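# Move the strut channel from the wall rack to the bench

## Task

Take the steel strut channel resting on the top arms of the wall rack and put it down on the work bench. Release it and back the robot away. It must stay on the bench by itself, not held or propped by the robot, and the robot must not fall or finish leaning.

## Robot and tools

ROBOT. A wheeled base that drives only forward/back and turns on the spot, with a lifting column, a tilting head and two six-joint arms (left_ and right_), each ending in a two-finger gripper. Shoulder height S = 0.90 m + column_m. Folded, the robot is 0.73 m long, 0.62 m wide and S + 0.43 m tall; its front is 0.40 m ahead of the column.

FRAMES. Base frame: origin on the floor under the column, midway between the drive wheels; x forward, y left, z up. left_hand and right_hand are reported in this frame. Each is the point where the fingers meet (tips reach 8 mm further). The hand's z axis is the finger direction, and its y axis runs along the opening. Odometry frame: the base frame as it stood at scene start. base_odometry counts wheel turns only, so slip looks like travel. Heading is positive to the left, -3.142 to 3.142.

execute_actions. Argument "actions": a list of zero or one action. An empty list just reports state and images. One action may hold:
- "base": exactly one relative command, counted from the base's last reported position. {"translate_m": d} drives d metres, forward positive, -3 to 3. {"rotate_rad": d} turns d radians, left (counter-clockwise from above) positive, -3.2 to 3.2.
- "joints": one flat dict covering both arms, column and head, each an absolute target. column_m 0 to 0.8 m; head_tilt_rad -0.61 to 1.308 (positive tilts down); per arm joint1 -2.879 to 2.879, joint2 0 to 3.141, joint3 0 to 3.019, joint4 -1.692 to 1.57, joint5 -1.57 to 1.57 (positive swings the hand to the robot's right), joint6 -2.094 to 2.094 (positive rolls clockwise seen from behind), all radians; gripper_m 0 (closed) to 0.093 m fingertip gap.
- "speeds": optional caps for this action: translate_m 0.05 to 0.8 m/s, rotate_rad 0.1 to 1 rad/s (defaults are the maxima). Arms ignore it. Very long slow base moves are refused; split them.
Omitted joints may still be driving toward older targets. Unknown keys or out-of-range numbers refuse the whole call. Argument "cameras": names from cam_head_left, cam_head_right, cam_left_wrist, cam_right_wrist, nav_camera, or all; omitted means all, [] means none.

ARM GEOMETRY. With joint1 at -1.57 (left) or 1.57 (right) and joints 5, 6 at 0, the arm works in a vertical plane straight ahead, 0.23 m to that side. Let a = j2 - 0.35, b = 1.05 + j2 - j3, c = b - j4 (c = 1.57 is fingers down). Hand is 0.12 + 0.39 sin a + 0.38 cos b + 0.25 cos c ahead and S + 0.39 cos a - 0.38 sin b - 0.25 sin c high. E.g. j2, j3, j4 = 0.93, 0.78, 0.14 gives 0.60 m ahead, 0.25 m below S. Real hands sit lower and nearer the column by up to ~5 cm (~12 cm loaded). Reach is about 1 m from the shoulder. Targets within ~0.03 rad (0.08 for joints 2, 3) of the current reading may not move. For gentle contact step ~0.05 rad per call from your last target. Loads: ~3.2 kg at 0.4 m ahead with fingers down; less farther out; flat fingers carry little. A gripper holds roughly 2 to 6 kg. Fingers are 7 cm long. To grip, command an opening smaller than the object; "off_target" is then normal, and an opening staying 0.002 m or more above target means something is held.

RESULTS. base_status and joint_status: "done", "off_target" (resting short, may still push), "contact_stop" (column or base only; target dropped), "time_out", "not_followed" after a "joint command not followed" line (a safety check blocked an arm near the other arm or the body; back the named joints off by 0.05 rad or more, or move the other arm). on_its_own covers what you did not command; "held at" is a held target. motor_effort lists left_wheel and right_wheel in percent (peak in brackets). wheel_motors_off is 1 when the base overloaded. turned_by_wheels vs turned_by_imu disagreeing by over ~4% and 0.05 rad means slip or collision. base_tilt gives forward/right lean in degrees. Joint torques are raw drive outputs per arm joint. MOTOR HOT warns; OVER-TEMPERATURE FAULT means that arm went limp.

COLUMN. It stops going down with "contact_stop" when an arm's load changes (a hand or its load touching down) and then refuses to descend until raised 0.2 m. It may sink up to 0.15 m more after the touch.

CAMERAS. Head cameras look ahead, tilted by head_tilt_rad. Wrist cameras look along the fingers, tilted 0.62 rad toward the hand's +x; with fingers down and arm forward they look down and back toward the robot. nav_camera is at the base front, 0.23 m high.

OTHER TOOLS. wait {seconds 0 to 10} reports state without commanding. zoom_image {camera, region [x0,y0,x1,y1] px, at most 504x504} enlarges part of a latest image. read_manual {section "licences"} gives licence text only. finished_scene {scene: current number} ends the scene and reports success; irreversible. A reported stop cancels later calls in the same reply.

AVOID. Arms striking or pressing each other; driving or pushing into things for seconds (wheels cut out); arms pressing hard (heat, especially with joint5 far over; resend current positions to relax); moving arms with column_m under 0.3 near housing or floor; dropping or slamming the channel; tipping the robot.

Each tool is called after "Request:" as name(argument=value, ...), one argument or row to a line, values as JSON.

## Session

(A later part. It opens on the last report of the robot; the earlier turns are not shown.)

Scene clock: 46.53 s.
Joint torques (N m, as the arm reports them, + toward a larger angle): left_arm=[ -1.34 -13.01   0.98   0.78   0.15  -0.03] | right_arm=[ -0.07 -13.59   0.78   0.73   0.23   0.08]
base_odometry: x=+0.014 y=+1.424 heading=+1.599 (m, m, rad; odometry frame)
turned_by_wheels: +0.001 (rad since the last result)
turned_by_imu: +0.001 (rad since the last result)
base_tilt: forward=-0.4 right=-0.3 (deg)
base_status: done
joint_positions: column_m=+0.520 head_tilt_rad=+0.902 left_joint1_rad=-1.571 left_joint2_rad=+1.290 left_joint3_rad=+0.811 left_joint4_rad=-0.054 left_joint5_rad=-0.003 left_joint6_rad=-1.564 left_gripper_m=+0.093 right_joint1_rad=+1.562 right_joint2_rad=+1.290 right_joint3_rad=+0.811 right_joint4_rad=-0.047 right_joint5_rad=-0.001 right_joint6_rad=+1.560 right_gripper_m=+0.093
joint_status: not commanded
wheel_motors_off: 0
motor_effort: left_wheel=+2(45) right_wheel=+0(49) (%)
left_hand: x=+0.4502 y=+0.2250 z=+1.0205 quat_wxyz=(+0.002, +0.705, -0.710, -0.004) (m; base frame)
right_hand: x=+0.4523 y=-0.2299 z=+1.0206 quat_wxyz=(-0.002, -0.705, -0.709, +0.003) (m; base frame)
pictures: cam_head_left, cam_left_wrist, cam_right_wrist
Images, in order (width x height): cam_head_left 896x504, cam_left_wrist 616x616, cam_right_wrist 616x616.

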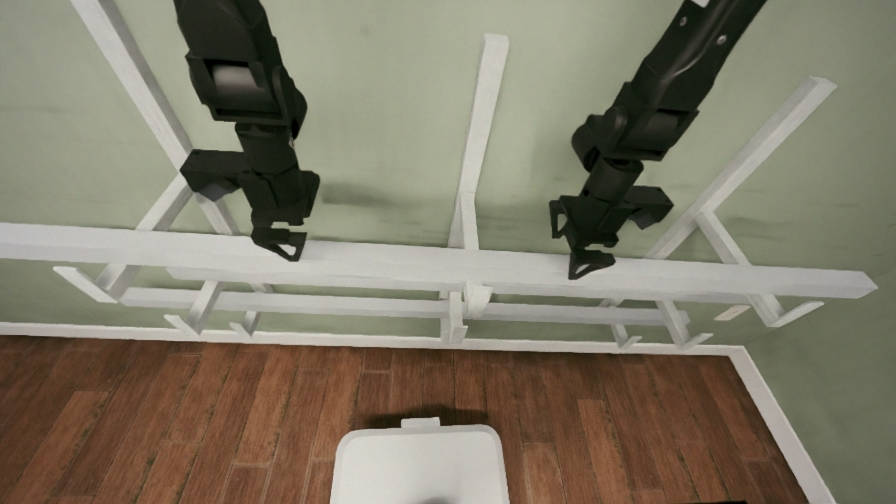

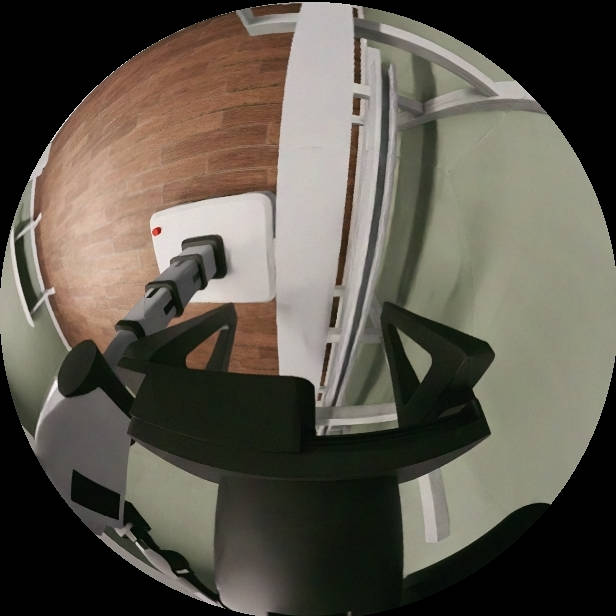

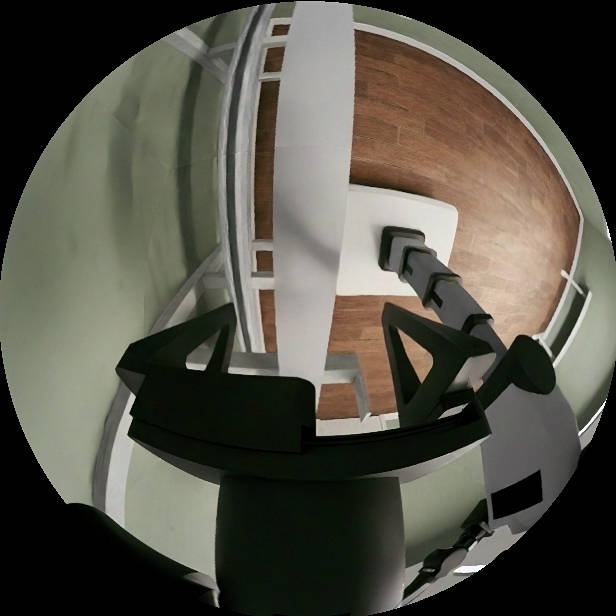

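Request:
execute_actions(
  actions=[
    {"joints": {"column_m": 0.455, "left_joint6_rad": -1.515, "right_joint6_rad": 1.61}},
  ],
  cameras=["cam_head_left", "cam_head_right", "cam_left_wrist", "cam_right_wrist"],
)

Scene clock: 53.60 s.
Joint torques (N m, as the arm reports them, + toward a larger angle): left_arm=[ -1.35 -12.72   1.03   0.8    0.14   0.07] | right_arm=[ -0.07 -13.27   0.7    0.65   0.23   0.08]
base_odometry: x=+0.014 y=+1.424 heading=+1.599 (m, m, rad; odometry frame)
turned_by_wheels: +0.000 (rad since the last result)
turned_by_imu: -0.001 (rad since the last result)
base_tilt: forward=-0.5 right=-0.3 (deg)
base_status: not commanded
joint_positions: column_m=+0.455 head_tilt_rad=+0.902 left_joint1_rad=-1.571 left_joint2_rad=+1.290 left_joint3_rad=+0.811 left_joint4_rad=-0.054 left_joint5_rad=-0.003 left_joint6_rad=-1.520 left_gripper_m=+0.093 right_joint1_rad=+1.562 right_joint2_rad=+1.290 right_joint3_rad=+0.811 right_joint4_rad=-0.047 right_joint5_rad=-0.001 right_joint6_rad=+1.599 right_gripper_m=+0.093
joint_status: all done
wheel_motors_off: 0
motor_effort: left_wheel=+2(2) right_wheel=-2(0) (%)
left_hand: x=+0.4502 y=+0.2250 z=+0.9556 quat_wxyz=(+0.002, +0.689, -0.725, -0.004) (m; base frame)
right_hand: x=+0.4523 y=-0.2299 z=+0.9556 quat_wxyz=(-0.002, -0.719, -0.695, +0.003) (m; base frame)
pictures: cam_head_left, cam_head_right, cam_left_wrist, cam_right_wrist
Images, in order (width x height): cam_head_left 896x504, cam_head_right 896x504, cam_left_wrist 616x616, cam_right_wrist 616x616.

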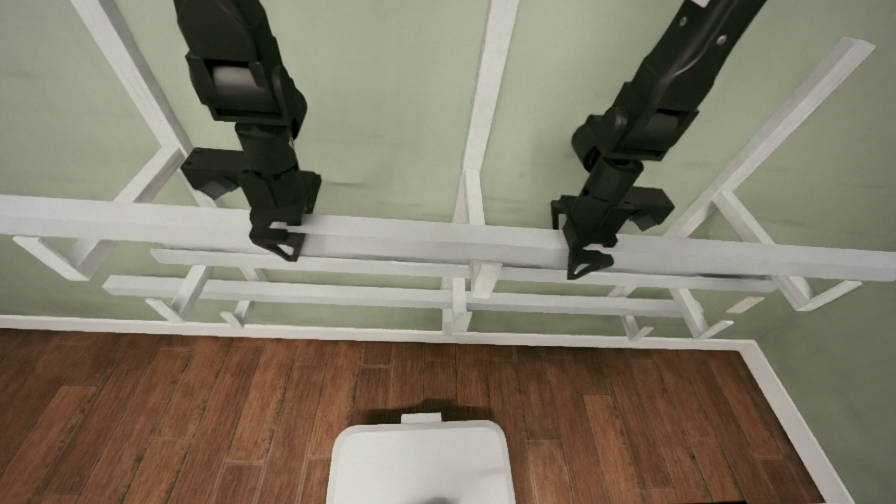

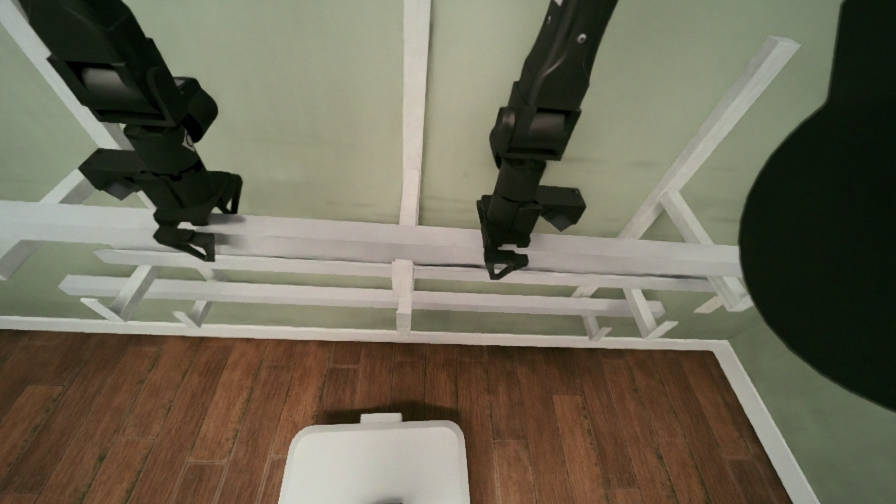

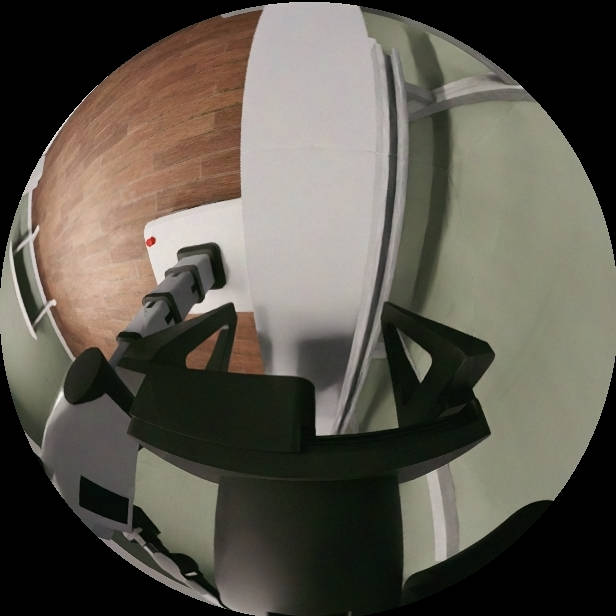

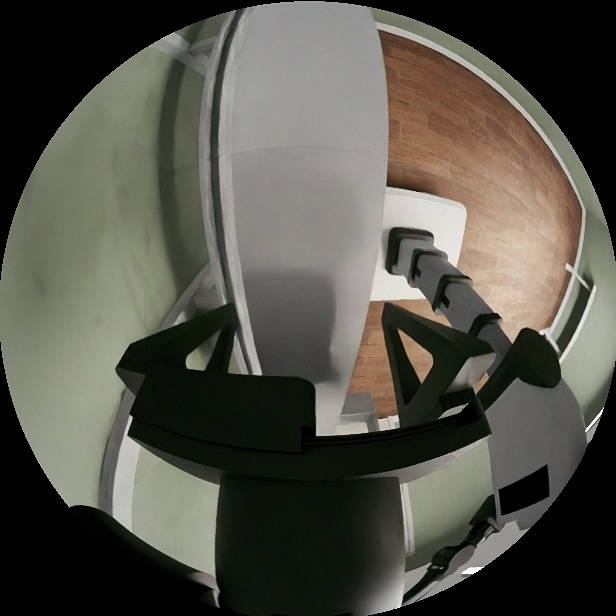

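Request:
execute_actions(
  actions=[
    {"joints": {"left_gripper_m": 0.0, "right_gripper_m": 0.0}},
  ],
  cameras=["cam_head_left", "cam_left_wrist", "cam_right_wrist"],
)

Scene clock: 59.60 s.
Joint torques (N m, as the arm reports them, + toward a larger angle): left_arm=[ -1.6  -12.88   1.35   0.77   0.11   0.04] | right_arm=[ -0.09 -13.48   0.66   0.49   0.22   0.02]
base_odometry: x=+0.014 y=+1.424 heading=+1.599 (m, m, rad; odometry frame)
turned_by_wheels: +0.000 (rad since the last result)
turned_by_imu: +0.000 (rad since the last result)
base_tilt: forward=-0.5 right=-0.3 (deg)
base_status: not commanded
joint_positions: column_m=+0.455 head_tilt_rad=+0.902 left_joint1_rad=-1.571 left_joint2_rad=+1.291 left_joint3_rad=+0.808 left_joint4_rad=-0.053 left_joint5_rad=-0.003 left_joint6_rad=-1.515 left_gripper_m=+0.041 right_joint1_rad=+1.562 right_joint2_rad=+1.290 right_joint3_rad=+0.813 right_joint4_rad=-0.041 right_joint5_rad=-0.001 right_joint6_rad=+1.605 right_gripper_m=+0.041
joint_status: left_gripper_m off_target (ended at +0.041, target +0.000); right_gripper_m off_target (ended at +0.041, target +0.000)
wheel_motors_off: 0
motor_effort: left_wheel=+3(3) right_wheel=-2(4) (%)
left_hand: x=+0.4481 y=+0.2250 z=+0.9553 quat_wxyz=(+0.004, +0.687, -0.727, -0.005) (m; base frame)
right_hand: x=+0.4544 y=-0.2299 z=+0.9555 quat_wxyz=(-0.004, -0.721, -0.693, +0.000) (m; base frame)
pictures: cam_head_left, cam_left_wrist, cam_right_wrist
Images, in order (width x height): cam_head_left 896x504, cam_left_wrist 616x616, cam_right_wrist 616x616.

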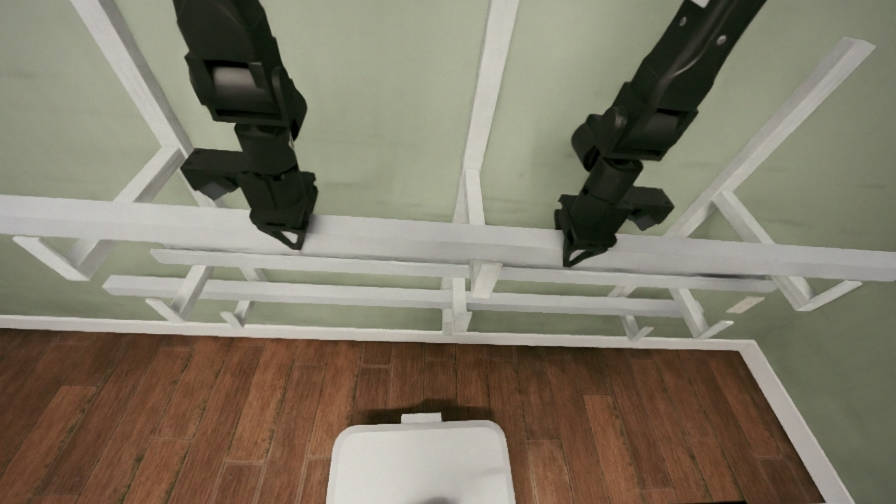

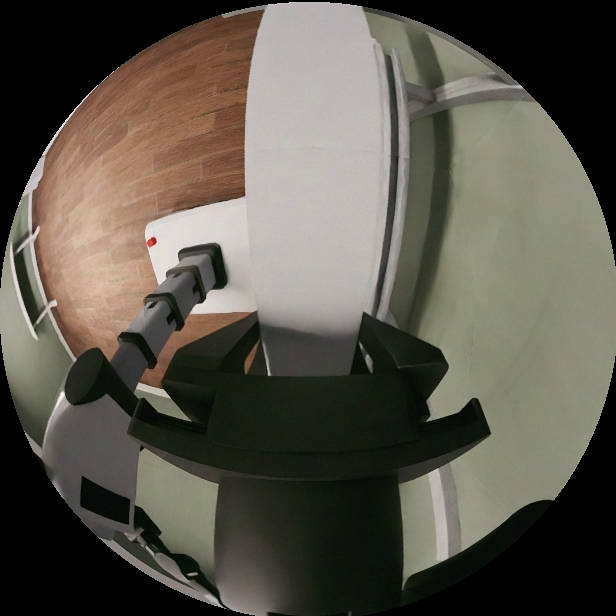

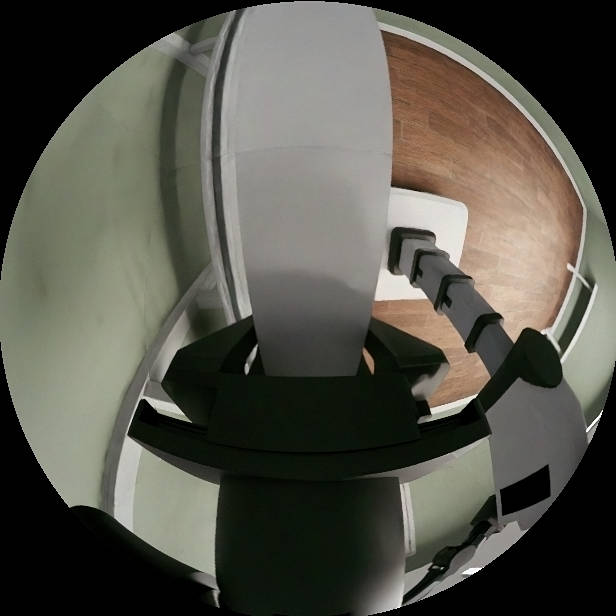

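Request:
execute_actions(
  actions=[
    {"joints": {"column_m": 0.66, "left_gripper_m": 0.0, "right_gripper_m": 0.0}},
  ],
  cameras=["cam_head_left", "cam_head_right", "cam_left_wrist", "cam_right_wrist"],
)

Scene clock: 64.53 s.
Joint torques (N m, as the arm reports them, + toward a larger angle): left_arm=[ -1.41 -19.03   0.11  -0.08   0.16   0.03] | right_arm=[ -0.03 -20.83  -0.72  -0.42   0.28   0.04]
base_odometry: x=+0.014 y=+1.424 heading=+1.599 (m, m, rad; odometry frame)
turned_by_wheels: +0.000 (rad since the last result)
turned_by_imu: -0.001 (rad since the last result)
base_tilt: forward=-0.5 right=-0.3 (deg)
base_status: not commanded
joint_positions: column_m=+0.660 head_tilt_rad=+0.902 left_joint1_rad=-1.571 left_joint2_rad=+1.368 left_joint3_rad=+0.810 left_joint4_rad=-0.039 left_joint5_rad=-0.004 left_joint6_rad=-1.515 left_gripper_m=+0.041 right_joint1_rad=+1.562 right_joint2_rad=+1.376 right_joint3_rad=+0.822 right_joint4_rad=-0.026 right_joint5_rad=-0.003 right_joint6_rad=+1.603 right_gripper_m=+0.041
joint_status: left_gripper_m off_target (ended at +0.041, target +0.000); right_gripper_m off_target (ended at +0.041, target +0.000); the others done
wheel_motors_off: 0
motor_effort: left_wheel=+3(3) right_wheel=-3(4) (%)
left_hand: x=+0.4210 y=+0.2251 z=+1.1359 quat_wxyz=(+0.025, +0.686, -0.726, -0.026) (m; base frame)
right_hand: x=+0.4281 y=-0.2298 z=+1.1331 quat_wxyz=(+0.018, -0.720, -0.694, +0.022) (m; base frame)
pictures: cam_head_left, cam_head_right, cam_left_wrist, cam_right_wrist
Images, in order (width x height): cam_head_left 896x504, cam_head_right 896x504, cam_left_wrist 616x616, cam_right_wrist 616x616.

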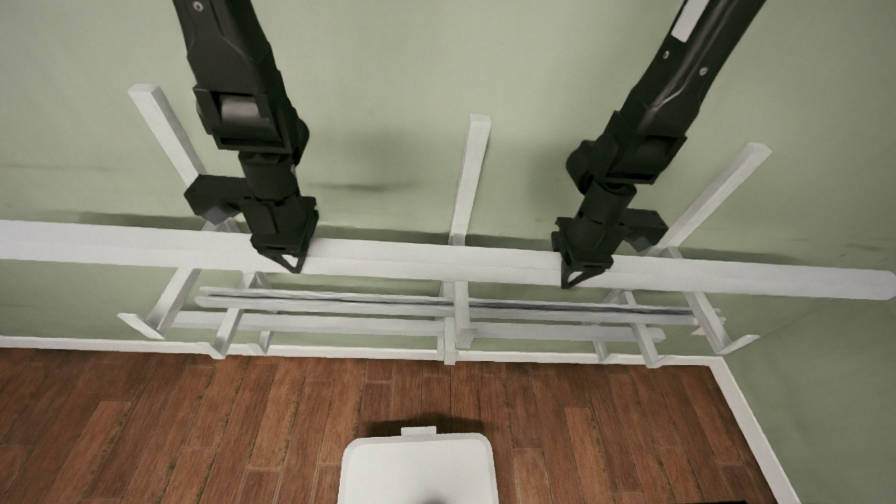

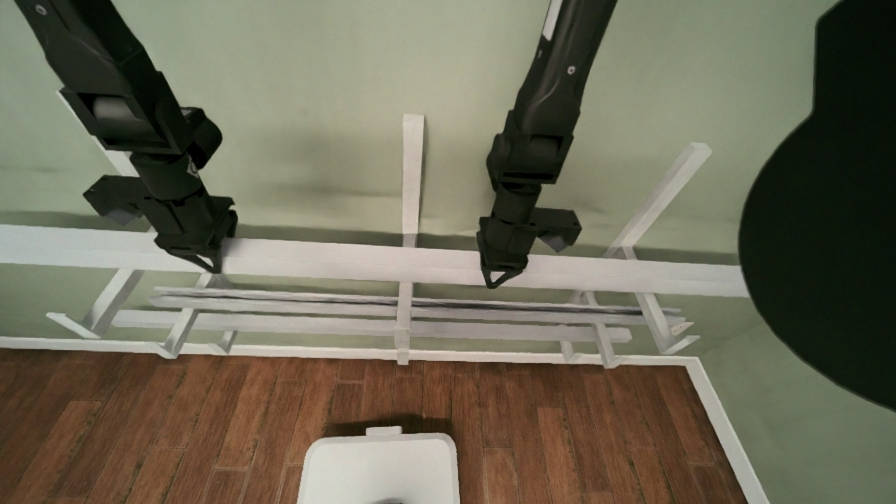

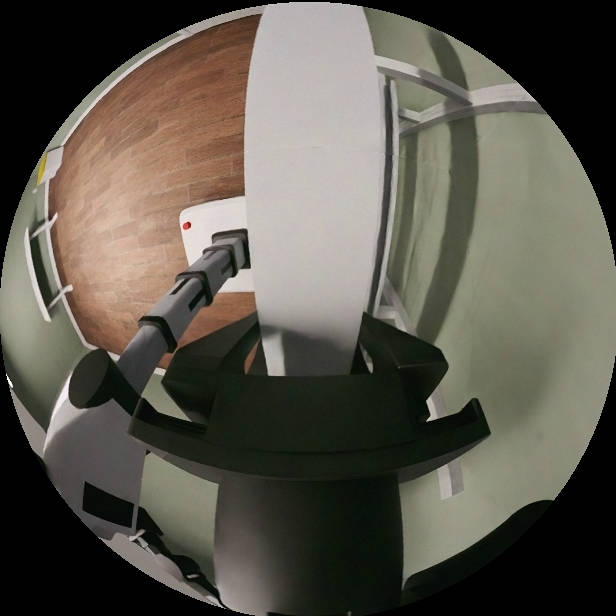

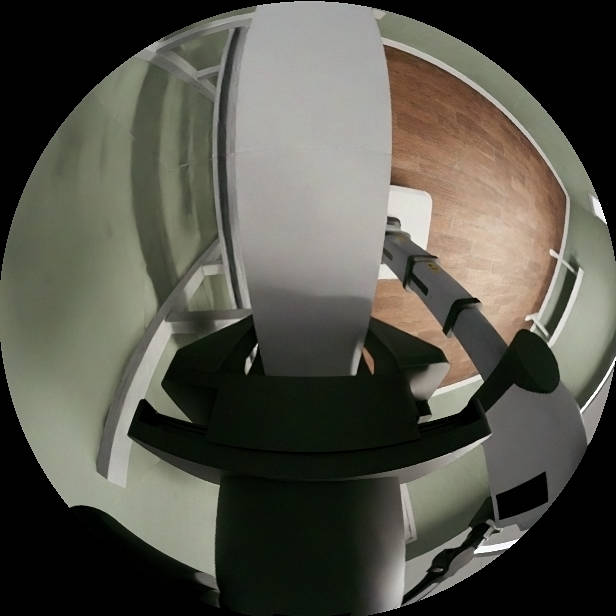

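Request:
execute_actions(
  actions=[
    {"base": {"translate_m": -0.9}, "joints": {"head_tilt_rad": 0.6, "left_gripper_m": 0.0, "right_gripper_m": 0.0}, "speeds": {"translate_m": 0.45}},
  ],
  cameras=["cam_head_left", "cam_left_wrist", "cam_right_wrist"],
)

Scene clock: 70.07 s.
Joint torques (N m, as the arm reports them, + toward a larger angle): left_arm=[ -1.21 -19.    -0.13  -0.03   0.19   0.01] | right_arm=[ -0.08 -21.11  -0.9   -0.34   0.31   0.04]
base_odometry: x=+0.040 y=+0.524 heading=+1.600 (m, m, rad; odometry frame)
turned_by_wheels: +0.001 (rad since the last result)
turned_by_imu: +0.002 (rad since the last result)
base_tilt: forward=-0.4 right=-0.3 (deg)
base_status: done
joint_positions: column_m=+0.660 head_tilt_rad=+0.617 left_joint1_rad=-1.571 left_joint2_rad=+1.368 left_joint3_rad=+0.812 left_joint4_rad=-0.039 left_joint5_rad=-0.005 left_joint6_rad=-1.515 left_gripper_m=+0.041 right_joint1_rad=+1.562 right_joint2_rad=+1.376 right_joint3_rad=+0.823 right_joint4_rad=-0.024 right_joint5_rad=-0.003 right_joint6_rad=+1.603 right_gripper_m=+0.041
joint_status: left_gripper_m off_target (ended at +0.041, target +0.000); right_gripper_m off_target (ended at +0.041, target +0.000); the others done
wheel_motors_off: 0
motor_effort: left_wheel=+2(59) right_wheel=-2(71) (%)
left_hand: x=+0.4223 y=+0.2252 z=+1.1357 quat_wxyz=(+0.024, +0.686, -0.726, -0.026) (m; base frame)
right_hand: x=+0.4293 y=-0.2297 z=+1.1330 quat_wxyz=(+0.017, -0.720, -0.694, +0.021) (m; base frame)
pictures: cam_head_left, cam_left_wrist, cam_right_wrist
Images, in order (width x height): cam_head_left 896x504, cam_left_wrist 616x616, cam_right_wrist 616x616.

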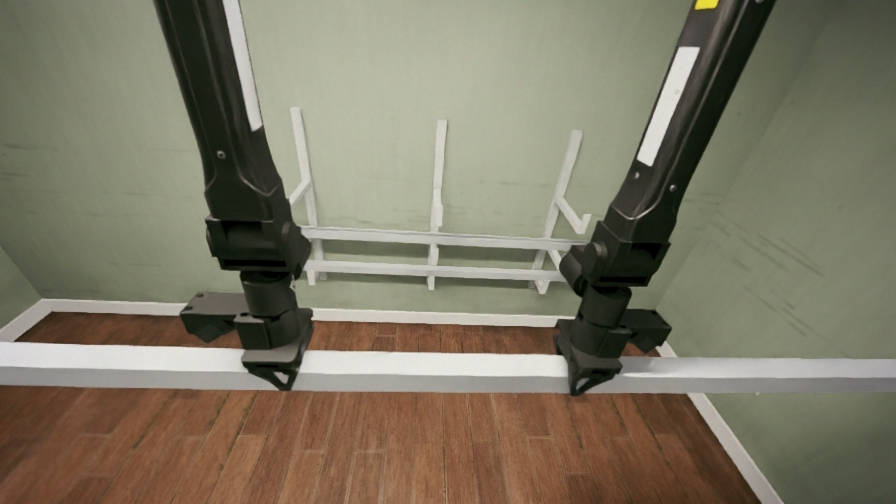

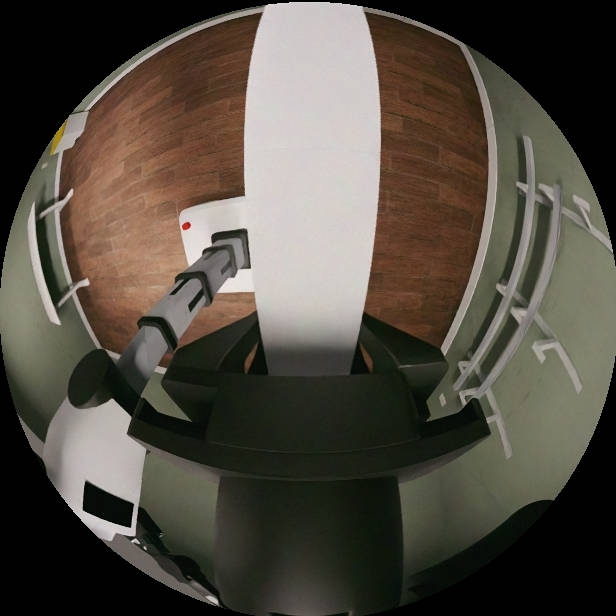

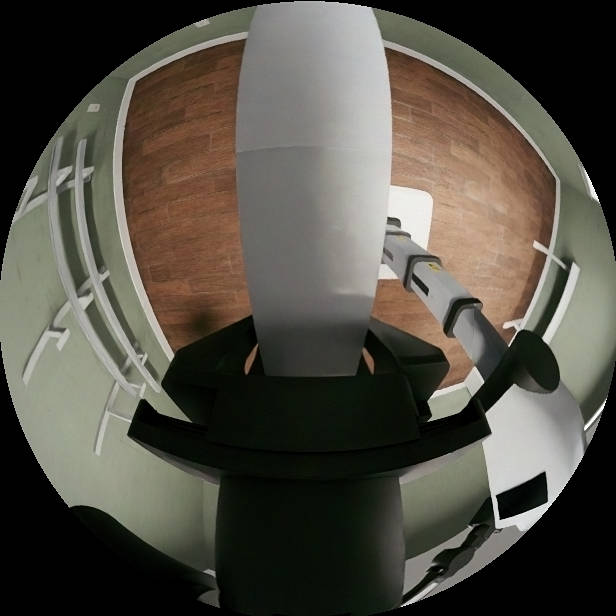

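Request:
execute_actions(
  actions=[
    {"base": {"rotate_rad": 3.1}, "joints": {"head_tilt_rad": 0.5, "left_gripper_m": 0.0, "right_gripper_m": 0.0}, "speeds": {"rotate_rad": 0.6}},
  ],
)

Scene clock: 79.27 s.
Joint torques (N m, as the arm reports them, + toward a larger angle): left_arm=[ -1.58 -18.87  -0.05  -0.01   0.13   0.04] | right_arm=[ -0.66 -21.55  -1.16  -0.31   0.16   0.06]
base_odometry: x=+0.040 y=+0.524 heading=-1.584 (m, m, rad; odometry frame)
turned_by_wheels: +3.099 (rad since the last result)
turned_by_imu: +3.070 (rad since the last result)
base_tilt: forward=-0.4 right=-0.3 (deg)
base_status: done
joint_positions: column_m=+0.660 head_tilt_rad=+0.518 left_joint1_rad=-1.565 left_joint2_rad=+1.368 left_joint3_rad=+0.812 left_joint4_rad=-0.039 left_joint5_rad=-0.003 left_joint6_rad=-1.517 left_gripper_m=+0.041 right_joint1_rad=+1.568 right_joint2_rad=+1.376 right_joint3_rad=+0.827 right_joint4_rad=-0.025 right_joint5_rad=+0.000 right_joint6_rad=+1.601 right_gripper_m=+0.041
joint_status: left_gripper_m off_target (ended at +0.041, target +0.000); right_gripper_m off_target (ended at +0.041, target +0.000); the others done
wheel_motors_off: 0
motor_effort: left_wheel=-4(52) right_wheel=+5(78) (%)
left_hand: x=+0.4221 y=+0.2281 z=+1.1357 quat_wxyz=(+0.023, +0.689, -0.724, -0.027) (m; base frame)
right_hand: x=+0.4317 y=-0.2271 z=+1.1329 quat_wxyz=(+0.017, -0.718, -0.696, +0.019) (m; base frame)
pictures: cam_head_left, cam_head_right, cam_left_wrist, cam_right_wrist, nav_camera
Images, in order (width x height): cam_head_left 896x504, cam_head_right 896x504, cam_left_wrist 616x616, cam_right_wrist 616x616, nav_camera 896x504.

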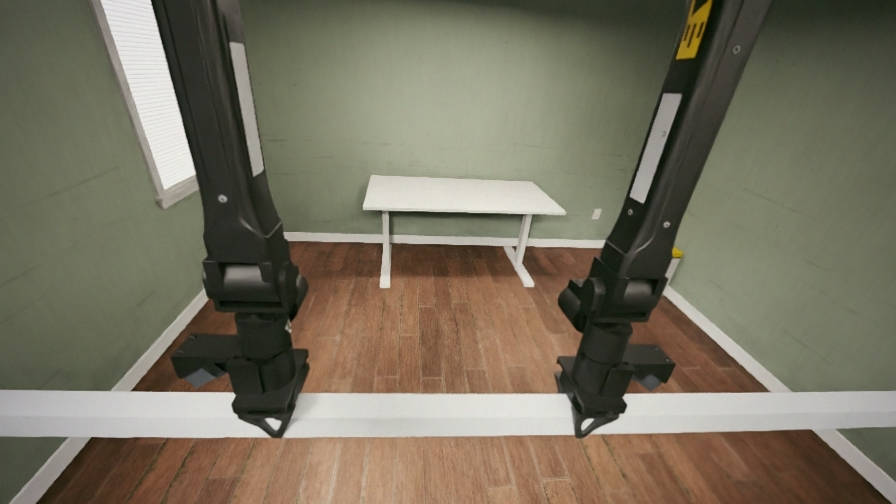

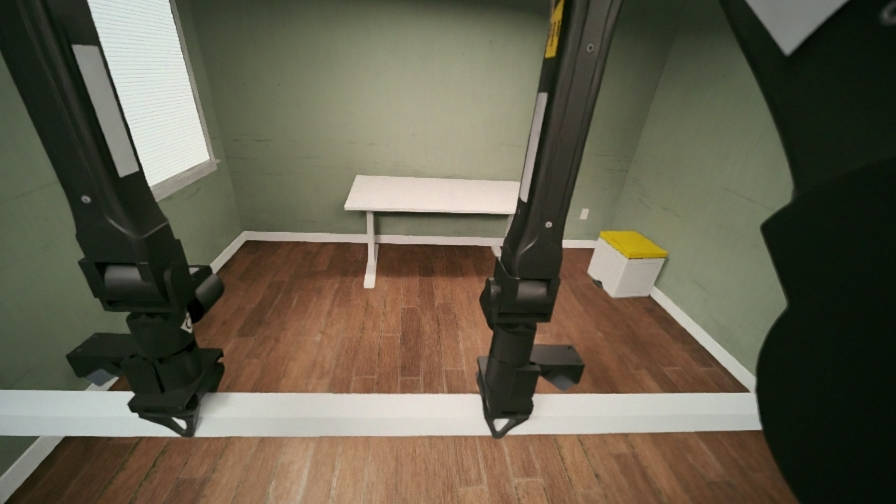

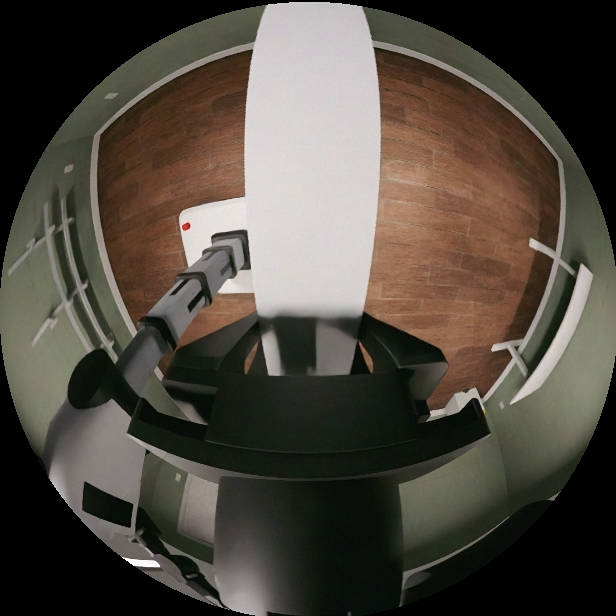

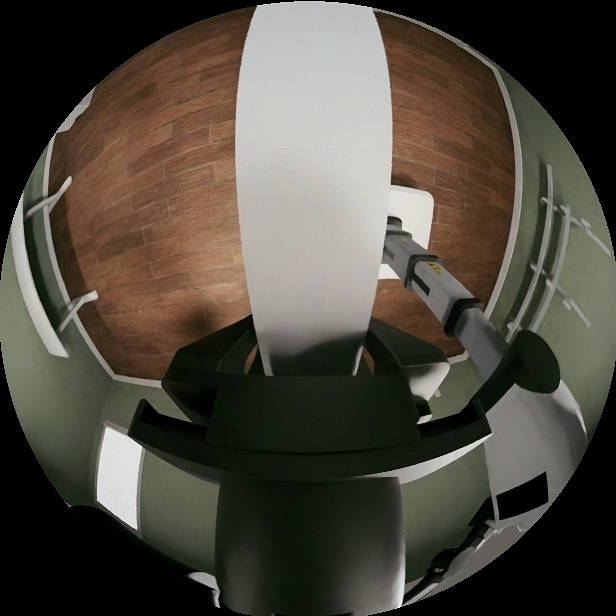

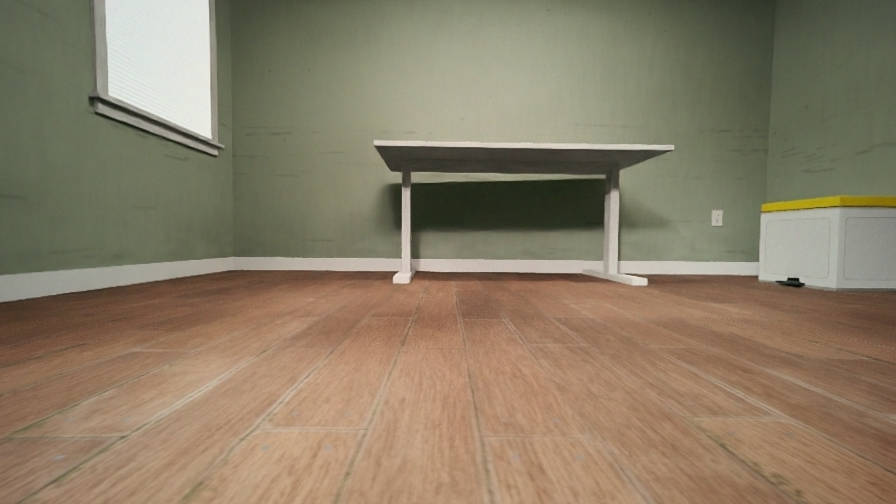

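Request:
execute_actions(
  actions=[
    {"base": {"rotate_rad": -0.255}, "joints": {"left_gripper_m": 0.0, "right_gripper_m": 0.0}, "speeds": {"rotate_rad": 0.5}},
  ],
  cameras=[],
)

Request:
execute_actions(
  actions=[
    {"base": {"translate_m": 1.445}, "joints": {"column_m": 0.45, "left_gripper_m": 0.0, "right_gripper_m": 0.0}, "speeds": {"translate_m": 0.55}},
  ],
  cameras=[],
)

Request:
execute_actions(
  actions=[
    {"base": {"rotate_rad": 0.255}, "joints": {"head_tilt_rad": 0.7, "left_gripper_m": 0.0, "right_gripper_m": 0.0}, "speeds": {"rotate_rad": 0.5}},
  ],
)

Scene clock: 87.33 s.
Joint torques (N m, as the arm reports them, + toward a larger angle): left_arm=[ -1.41 -18.91  -0.2    0.     0.15   0.  ] | right_arm=[ -0.02 -20.96  -0.84  -0.42   0.18   0.02]
base_odometry: x=+0.040 y=+0.524 heading=-1.838 (m, m, rad; odometry frame)
turned_by_wheels: -0.254 (rad since the last result)
turned_by_imu: -0.253 (rad since the last result)
base_tilt: forward=-0.5 right=-0.3 (deg)
base_status: done
joint_positions: column_m=+0.660 head_tilt_rad=+0.518 left_joint1_rad=-1.570 left_joint2_rad=+1.368 left_joint3_rad=+0.814 left_joint4_rad=-0.039 left_joint5_rad=-0.004 left_joint6_rad=-1.513 left_gripper_m=+0.041 right_joint1_rad=+1.564 right_joint2_rad=+1.376 right_joint3_rad=+0.823 right_joint4_rad=-0.024 right_joint5_rad=-0.001 right_joint6_rad=+1.606 right_gripper_m=+0.041
joint_status: left_gripper_m off_target (ended at +0.041, target +0.000); right_gripper_m off_target (ended at +0.041, target +0.000)
wheel_motors_off: 0
motor_effort: left_wheel=+5(30) right_wheel=-7(34) (%)
left_hand: x=+0.4230 y=+0.2258 z=+1.1357 quat_wxyz=(+0.024, +0.686, -0.727, -0.026) (m; base frame)
right_hand: x=+0.4293 y=-0.2289 z=+1.1330 quat_wxyz=(+0.017, -0.720, -0.693, +0.021) (m; base frame)
pictures: none
No camera images: the call's "cameras" was empty. Leave "cameras" out to get every camera's image.

Scene clock: 91.53 s.
Joint torques (N m, as the arm reports them, + toward a larger angle): left_arm=[ -1.59 -19.05  -0.39   0.01   0.18   0.  ] | right_arm=[ -0.42 -20.81  -1.12  -0.34   0.2    0.02]
base_odometry: x=-0.341 y=-0.869 heading=-1.836 (m, m, rad; odometry frame)
turned_by_wheels: +0.002 (rad since the last result)
turned_by_imu: -0.002 (rad since the last result)
base_tilt: forward=-0.5 right=-0.3 (deg)
base_status: done
joint_positions: column_m=+0.450 head_tilt_rad=+0.518 left_joint1_rad=-1.570 left_joint2_rad=+1.368 left_joint3_rad=+0.816 left_joint4_rad=-0.039 left_joint5_rad=-0.005 left_joint6_rad=-1.513 left_gripper_m=+0.041 right_joint1_rad=+1.564 right_joint2_rad=+1.376 right_joint3_rad=+0.826 right_joint4_rad=-0.024 right_joint5_rad=-0.001 right_joint6_rad=+1.606 right_gripper_m=+0.041
joint_status: left_gripper_m off_target (ended at +0.041, target +0.000); right_gripper_m off_target (ended at +0.041, target +0.000); the others done
wheel_motors_off: 0
motor_effort: left_wheel=+1(64) right_wheel=-2(53) (%)
left_hand: x=+0.4246 y=+0.2258 z=+0.9258 quat_wxyz=(+0.023, +0.686, -0.727, -0.025) (m; base frame)
right_hand: x=+0.4314 y=-0.2289 z=+0.9230 quat_wxyz=(+0.015, -0.720, -0.693, +0.020) (m; base frame)
pictures: none
No camera images: the call's "cameras" was empty. Leave "cameras" out to get every camera's image.

Scene clock: 93.13 s.
Joint torques (N m, as the arm reports them, + toward a larger angle): left_arm=[ -1.92 -19.09   0.     0.04   0.14   0.07] | right_arm=[ -0.63 -21.29  -1.13  -0.41   0.14   0.05]
base_odometry: x=-0.341 y=-0.870 heading=-1.583 (m, m, rad; odometry frame)
turned_by_wheels: +0.254 (rad since the last result)
turned_by_imu: +0.250 (rad since the last result)
base_tilt: forward=-0.5 right=-0.3 (deg)
base_status: done
joint_positions: column_m=+0.450 head_tilt_rad=+0.703 left_joint1_rad=-1.565 left_joint2_rad=+1.368 left_joint3_rad=+0.812 left_joint4_rad=-0.039 left_joint5_rad=-0.004 left_joint6_rad=-1.518 left_gripper_m=+0.041 right_joint1_rad=+1.568 right_joint2_rad=+1.376 right_joint3_rad=+0.827 right_joint4_rad=-0.024 right_joint5_rad=+0.000 right_joint6_rad=+1.602 right_gripper_m=+0.041
joint_status: left_gripper_m off_target (ended at +0.041, target +0.000); right_gripper_m off_target (ended at +0.041, target +0.000); the others done
wheel_motors_off: 0
motor_effort: left_wheel=-1(54) right_wheel=+2(53) (%)
left_hand: x=+0.4222 y=+0.2282 z=+0.9259 quat_wxyz=(+0.023, +0.689, -0.724, -0.028) (m; base frame)
right_hand: x=+0.4321 y=-0.2269 z=+0.9230 quat_wxyz=(+0.016, -0.718, -0.695, +0.018) (m; base frame)
pictures: cam_head_left, cam_head_right, cam_left_wrist, cam_right_wrist, nav_camera
Images, in order (width x height): cam_head_left 896x504, cam_head_right 896x504, cam_left_wrist 616x616, cam_right_wrist 616x616, nav_camera 896x504.

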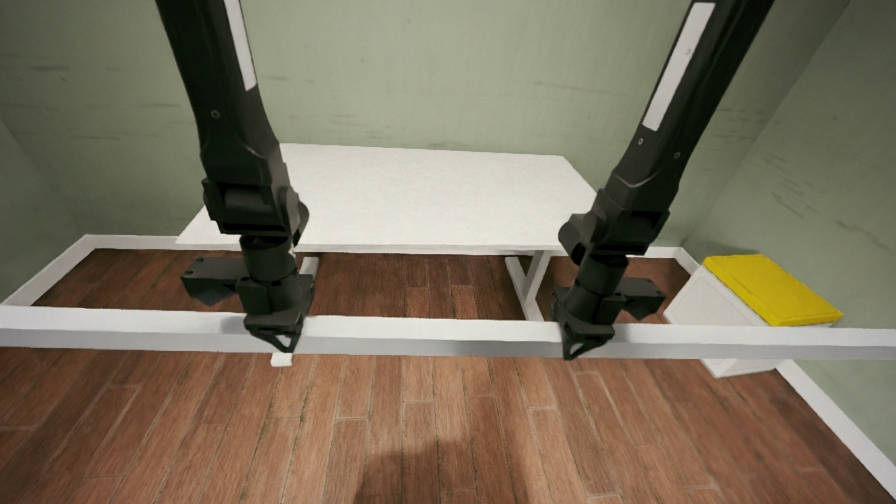

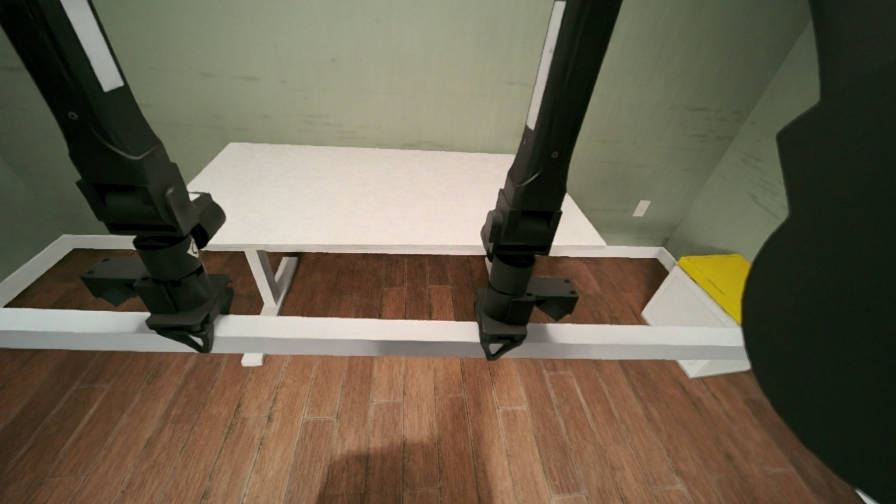

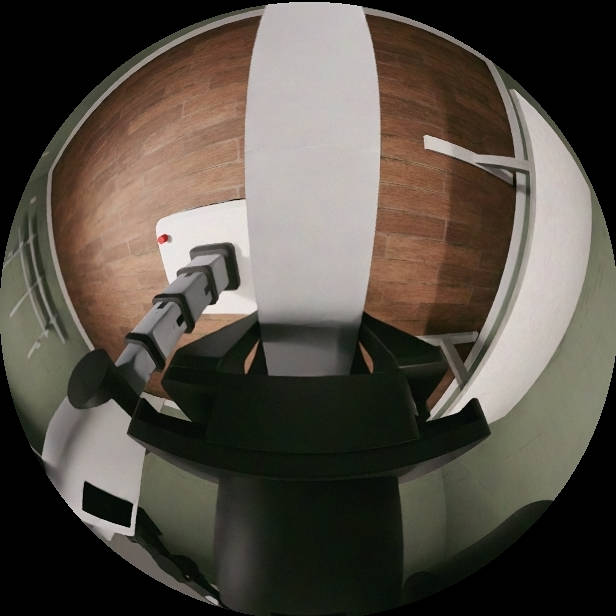

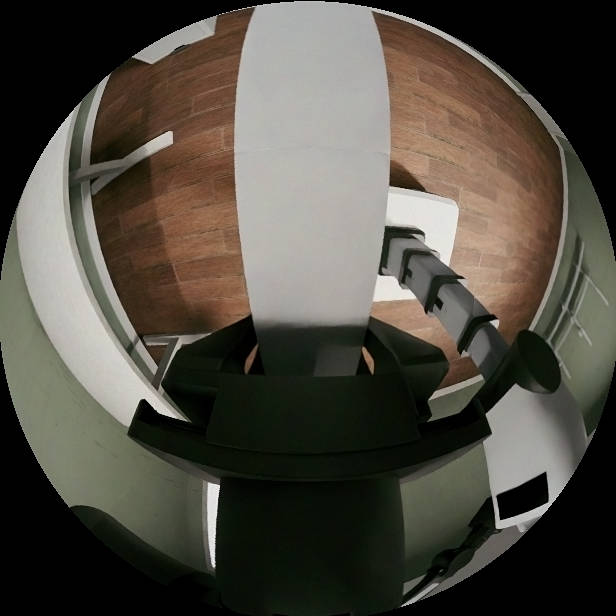

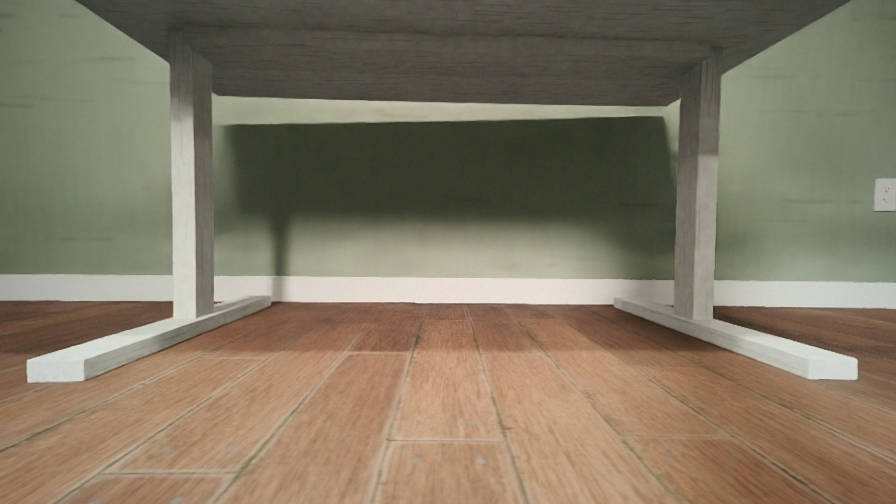

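Request:
execute_actions(
  actions=[
    {"base": {"translate_m": 0.7}, "joints": {"column_m": 0.33, "head_tilt_rad": 1.0, "left_gripper_m": 0.0, "right_gripper_m": 0.0}, "speeds": {"translate_m": 0.35}},
  ],
)

Scene clock: 100.90 s.
Joint torques (N m, as the arm reports them, + toward a larger angle): left_arm=[ -1.84 -18.83  -0.2   -0.05   0.12   0.05] | right_arm=[ -0.5  -20.86  -1.26  -0.44   0.16   0.03]
base_odometry: x=-0.349 y=-1.570 heading=-1.582 (m, m, rad; odometry frame)
turned_by_wheels: +0.001 (rad since the last result)
turned_by_imu: -0.001 (rad since the last result)
base_tilt: forward=-0.5 right=-0.3 (deg)
base_status: done
joint_positions: column_m=+0.330 head_tilt_rad=+1.000 left_joint1_rad=-1.565 left_joint2_rad=+1.368 left_joint3_rad=+0.814 left_joint4_rad=-0.039 left_joint5_rad=-0.004 left_joint6_rad=-1.517 left_gripper_m=+0.041 right_joint1_rad=+1.568 right_joint2_rad=+1.376 right_joint3_rad=+0.829 right_joint4_rad=-0.023 right_joint5_rad=+0.000 right_joint6_rad=+1.603 right_gripper_m=+0.041
joint_status: left_gripper_m off_target (ended at +0.041, target +0.000); right_gripper_m off_target (ended at +0.041, target +0.000); the others done
wheel_motors_off: 0
motor_effort: left_wheel=+1(52) right_wheel=-2(57) (%)
left_hand: x=+0.4238 y=+0.2282 z=+0.8060 quat_wxyz=(+0.022, +0.688, -0.725, -0.027) (m; base frame)
right_hand: x=+0.4333 y=-0.2269 z=+0.8029 quat_wxyz=(+0.015, -0.719, -0.695, +0.017) (m; base frame)
pictures: cam_head_left, cam_head_right, cam_left_wrist, cam_right_wrist, nav_camera
Images, in order (width x height): cam_head_left 896x504, cam_head_right 896x504, cam_left_wrist 616x616, cam_right_wrist 616x616, nav_camera 896x504.

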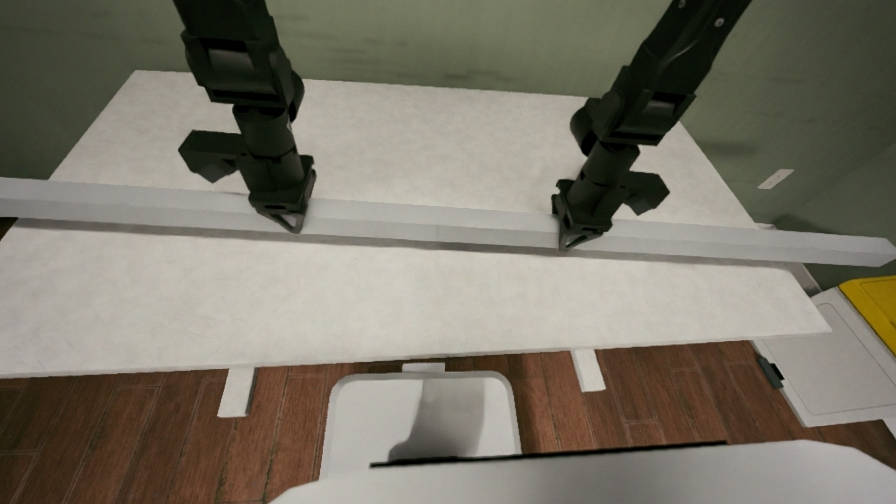

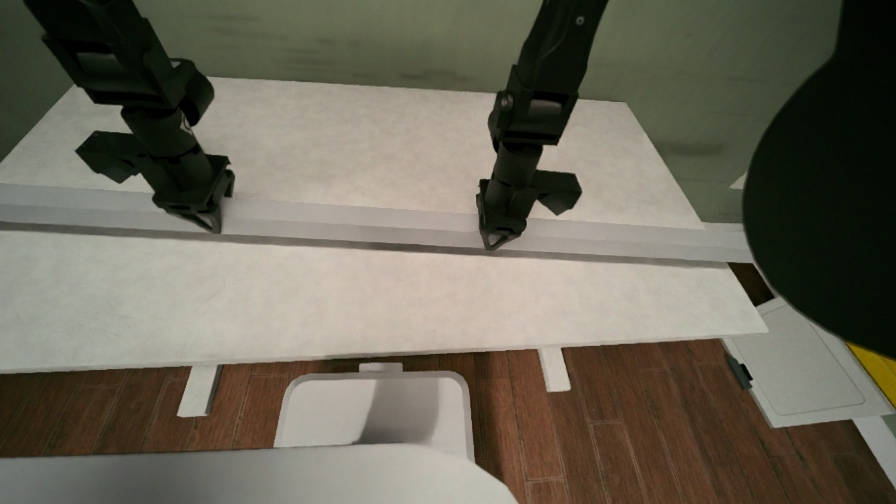

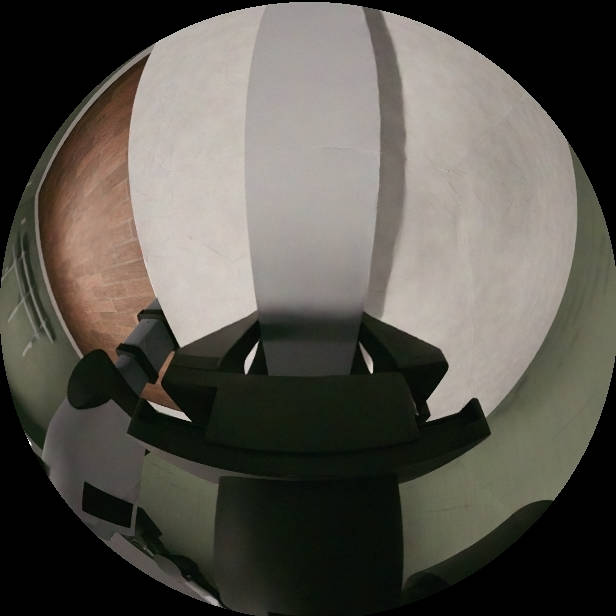

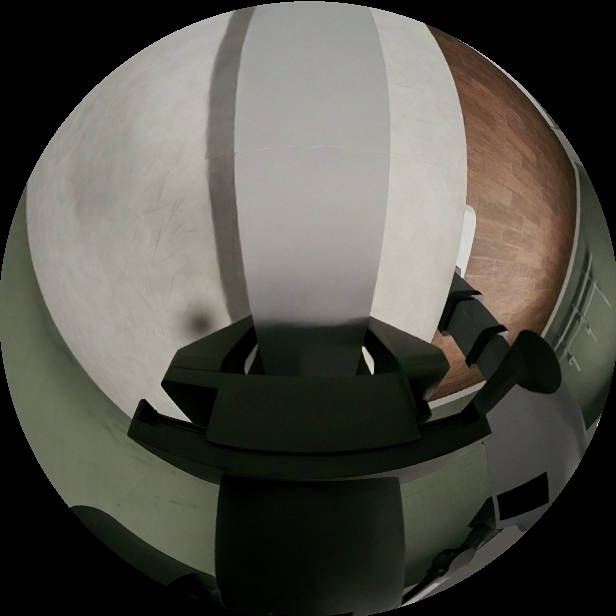

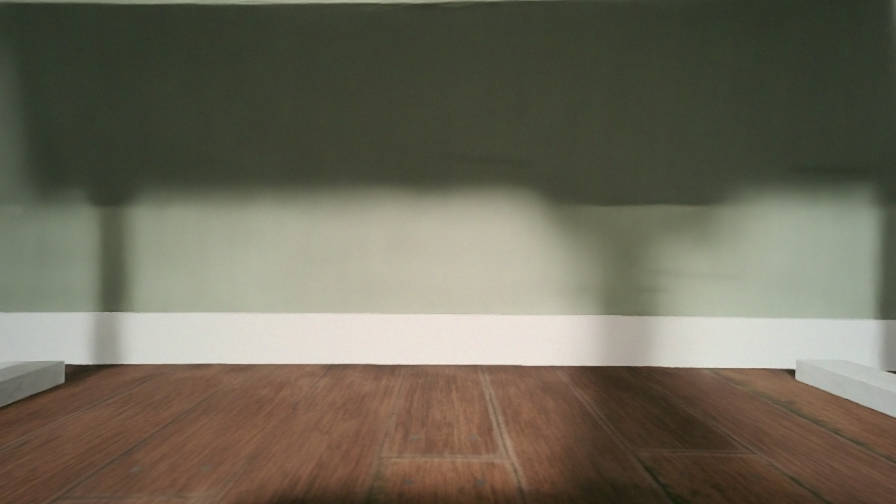

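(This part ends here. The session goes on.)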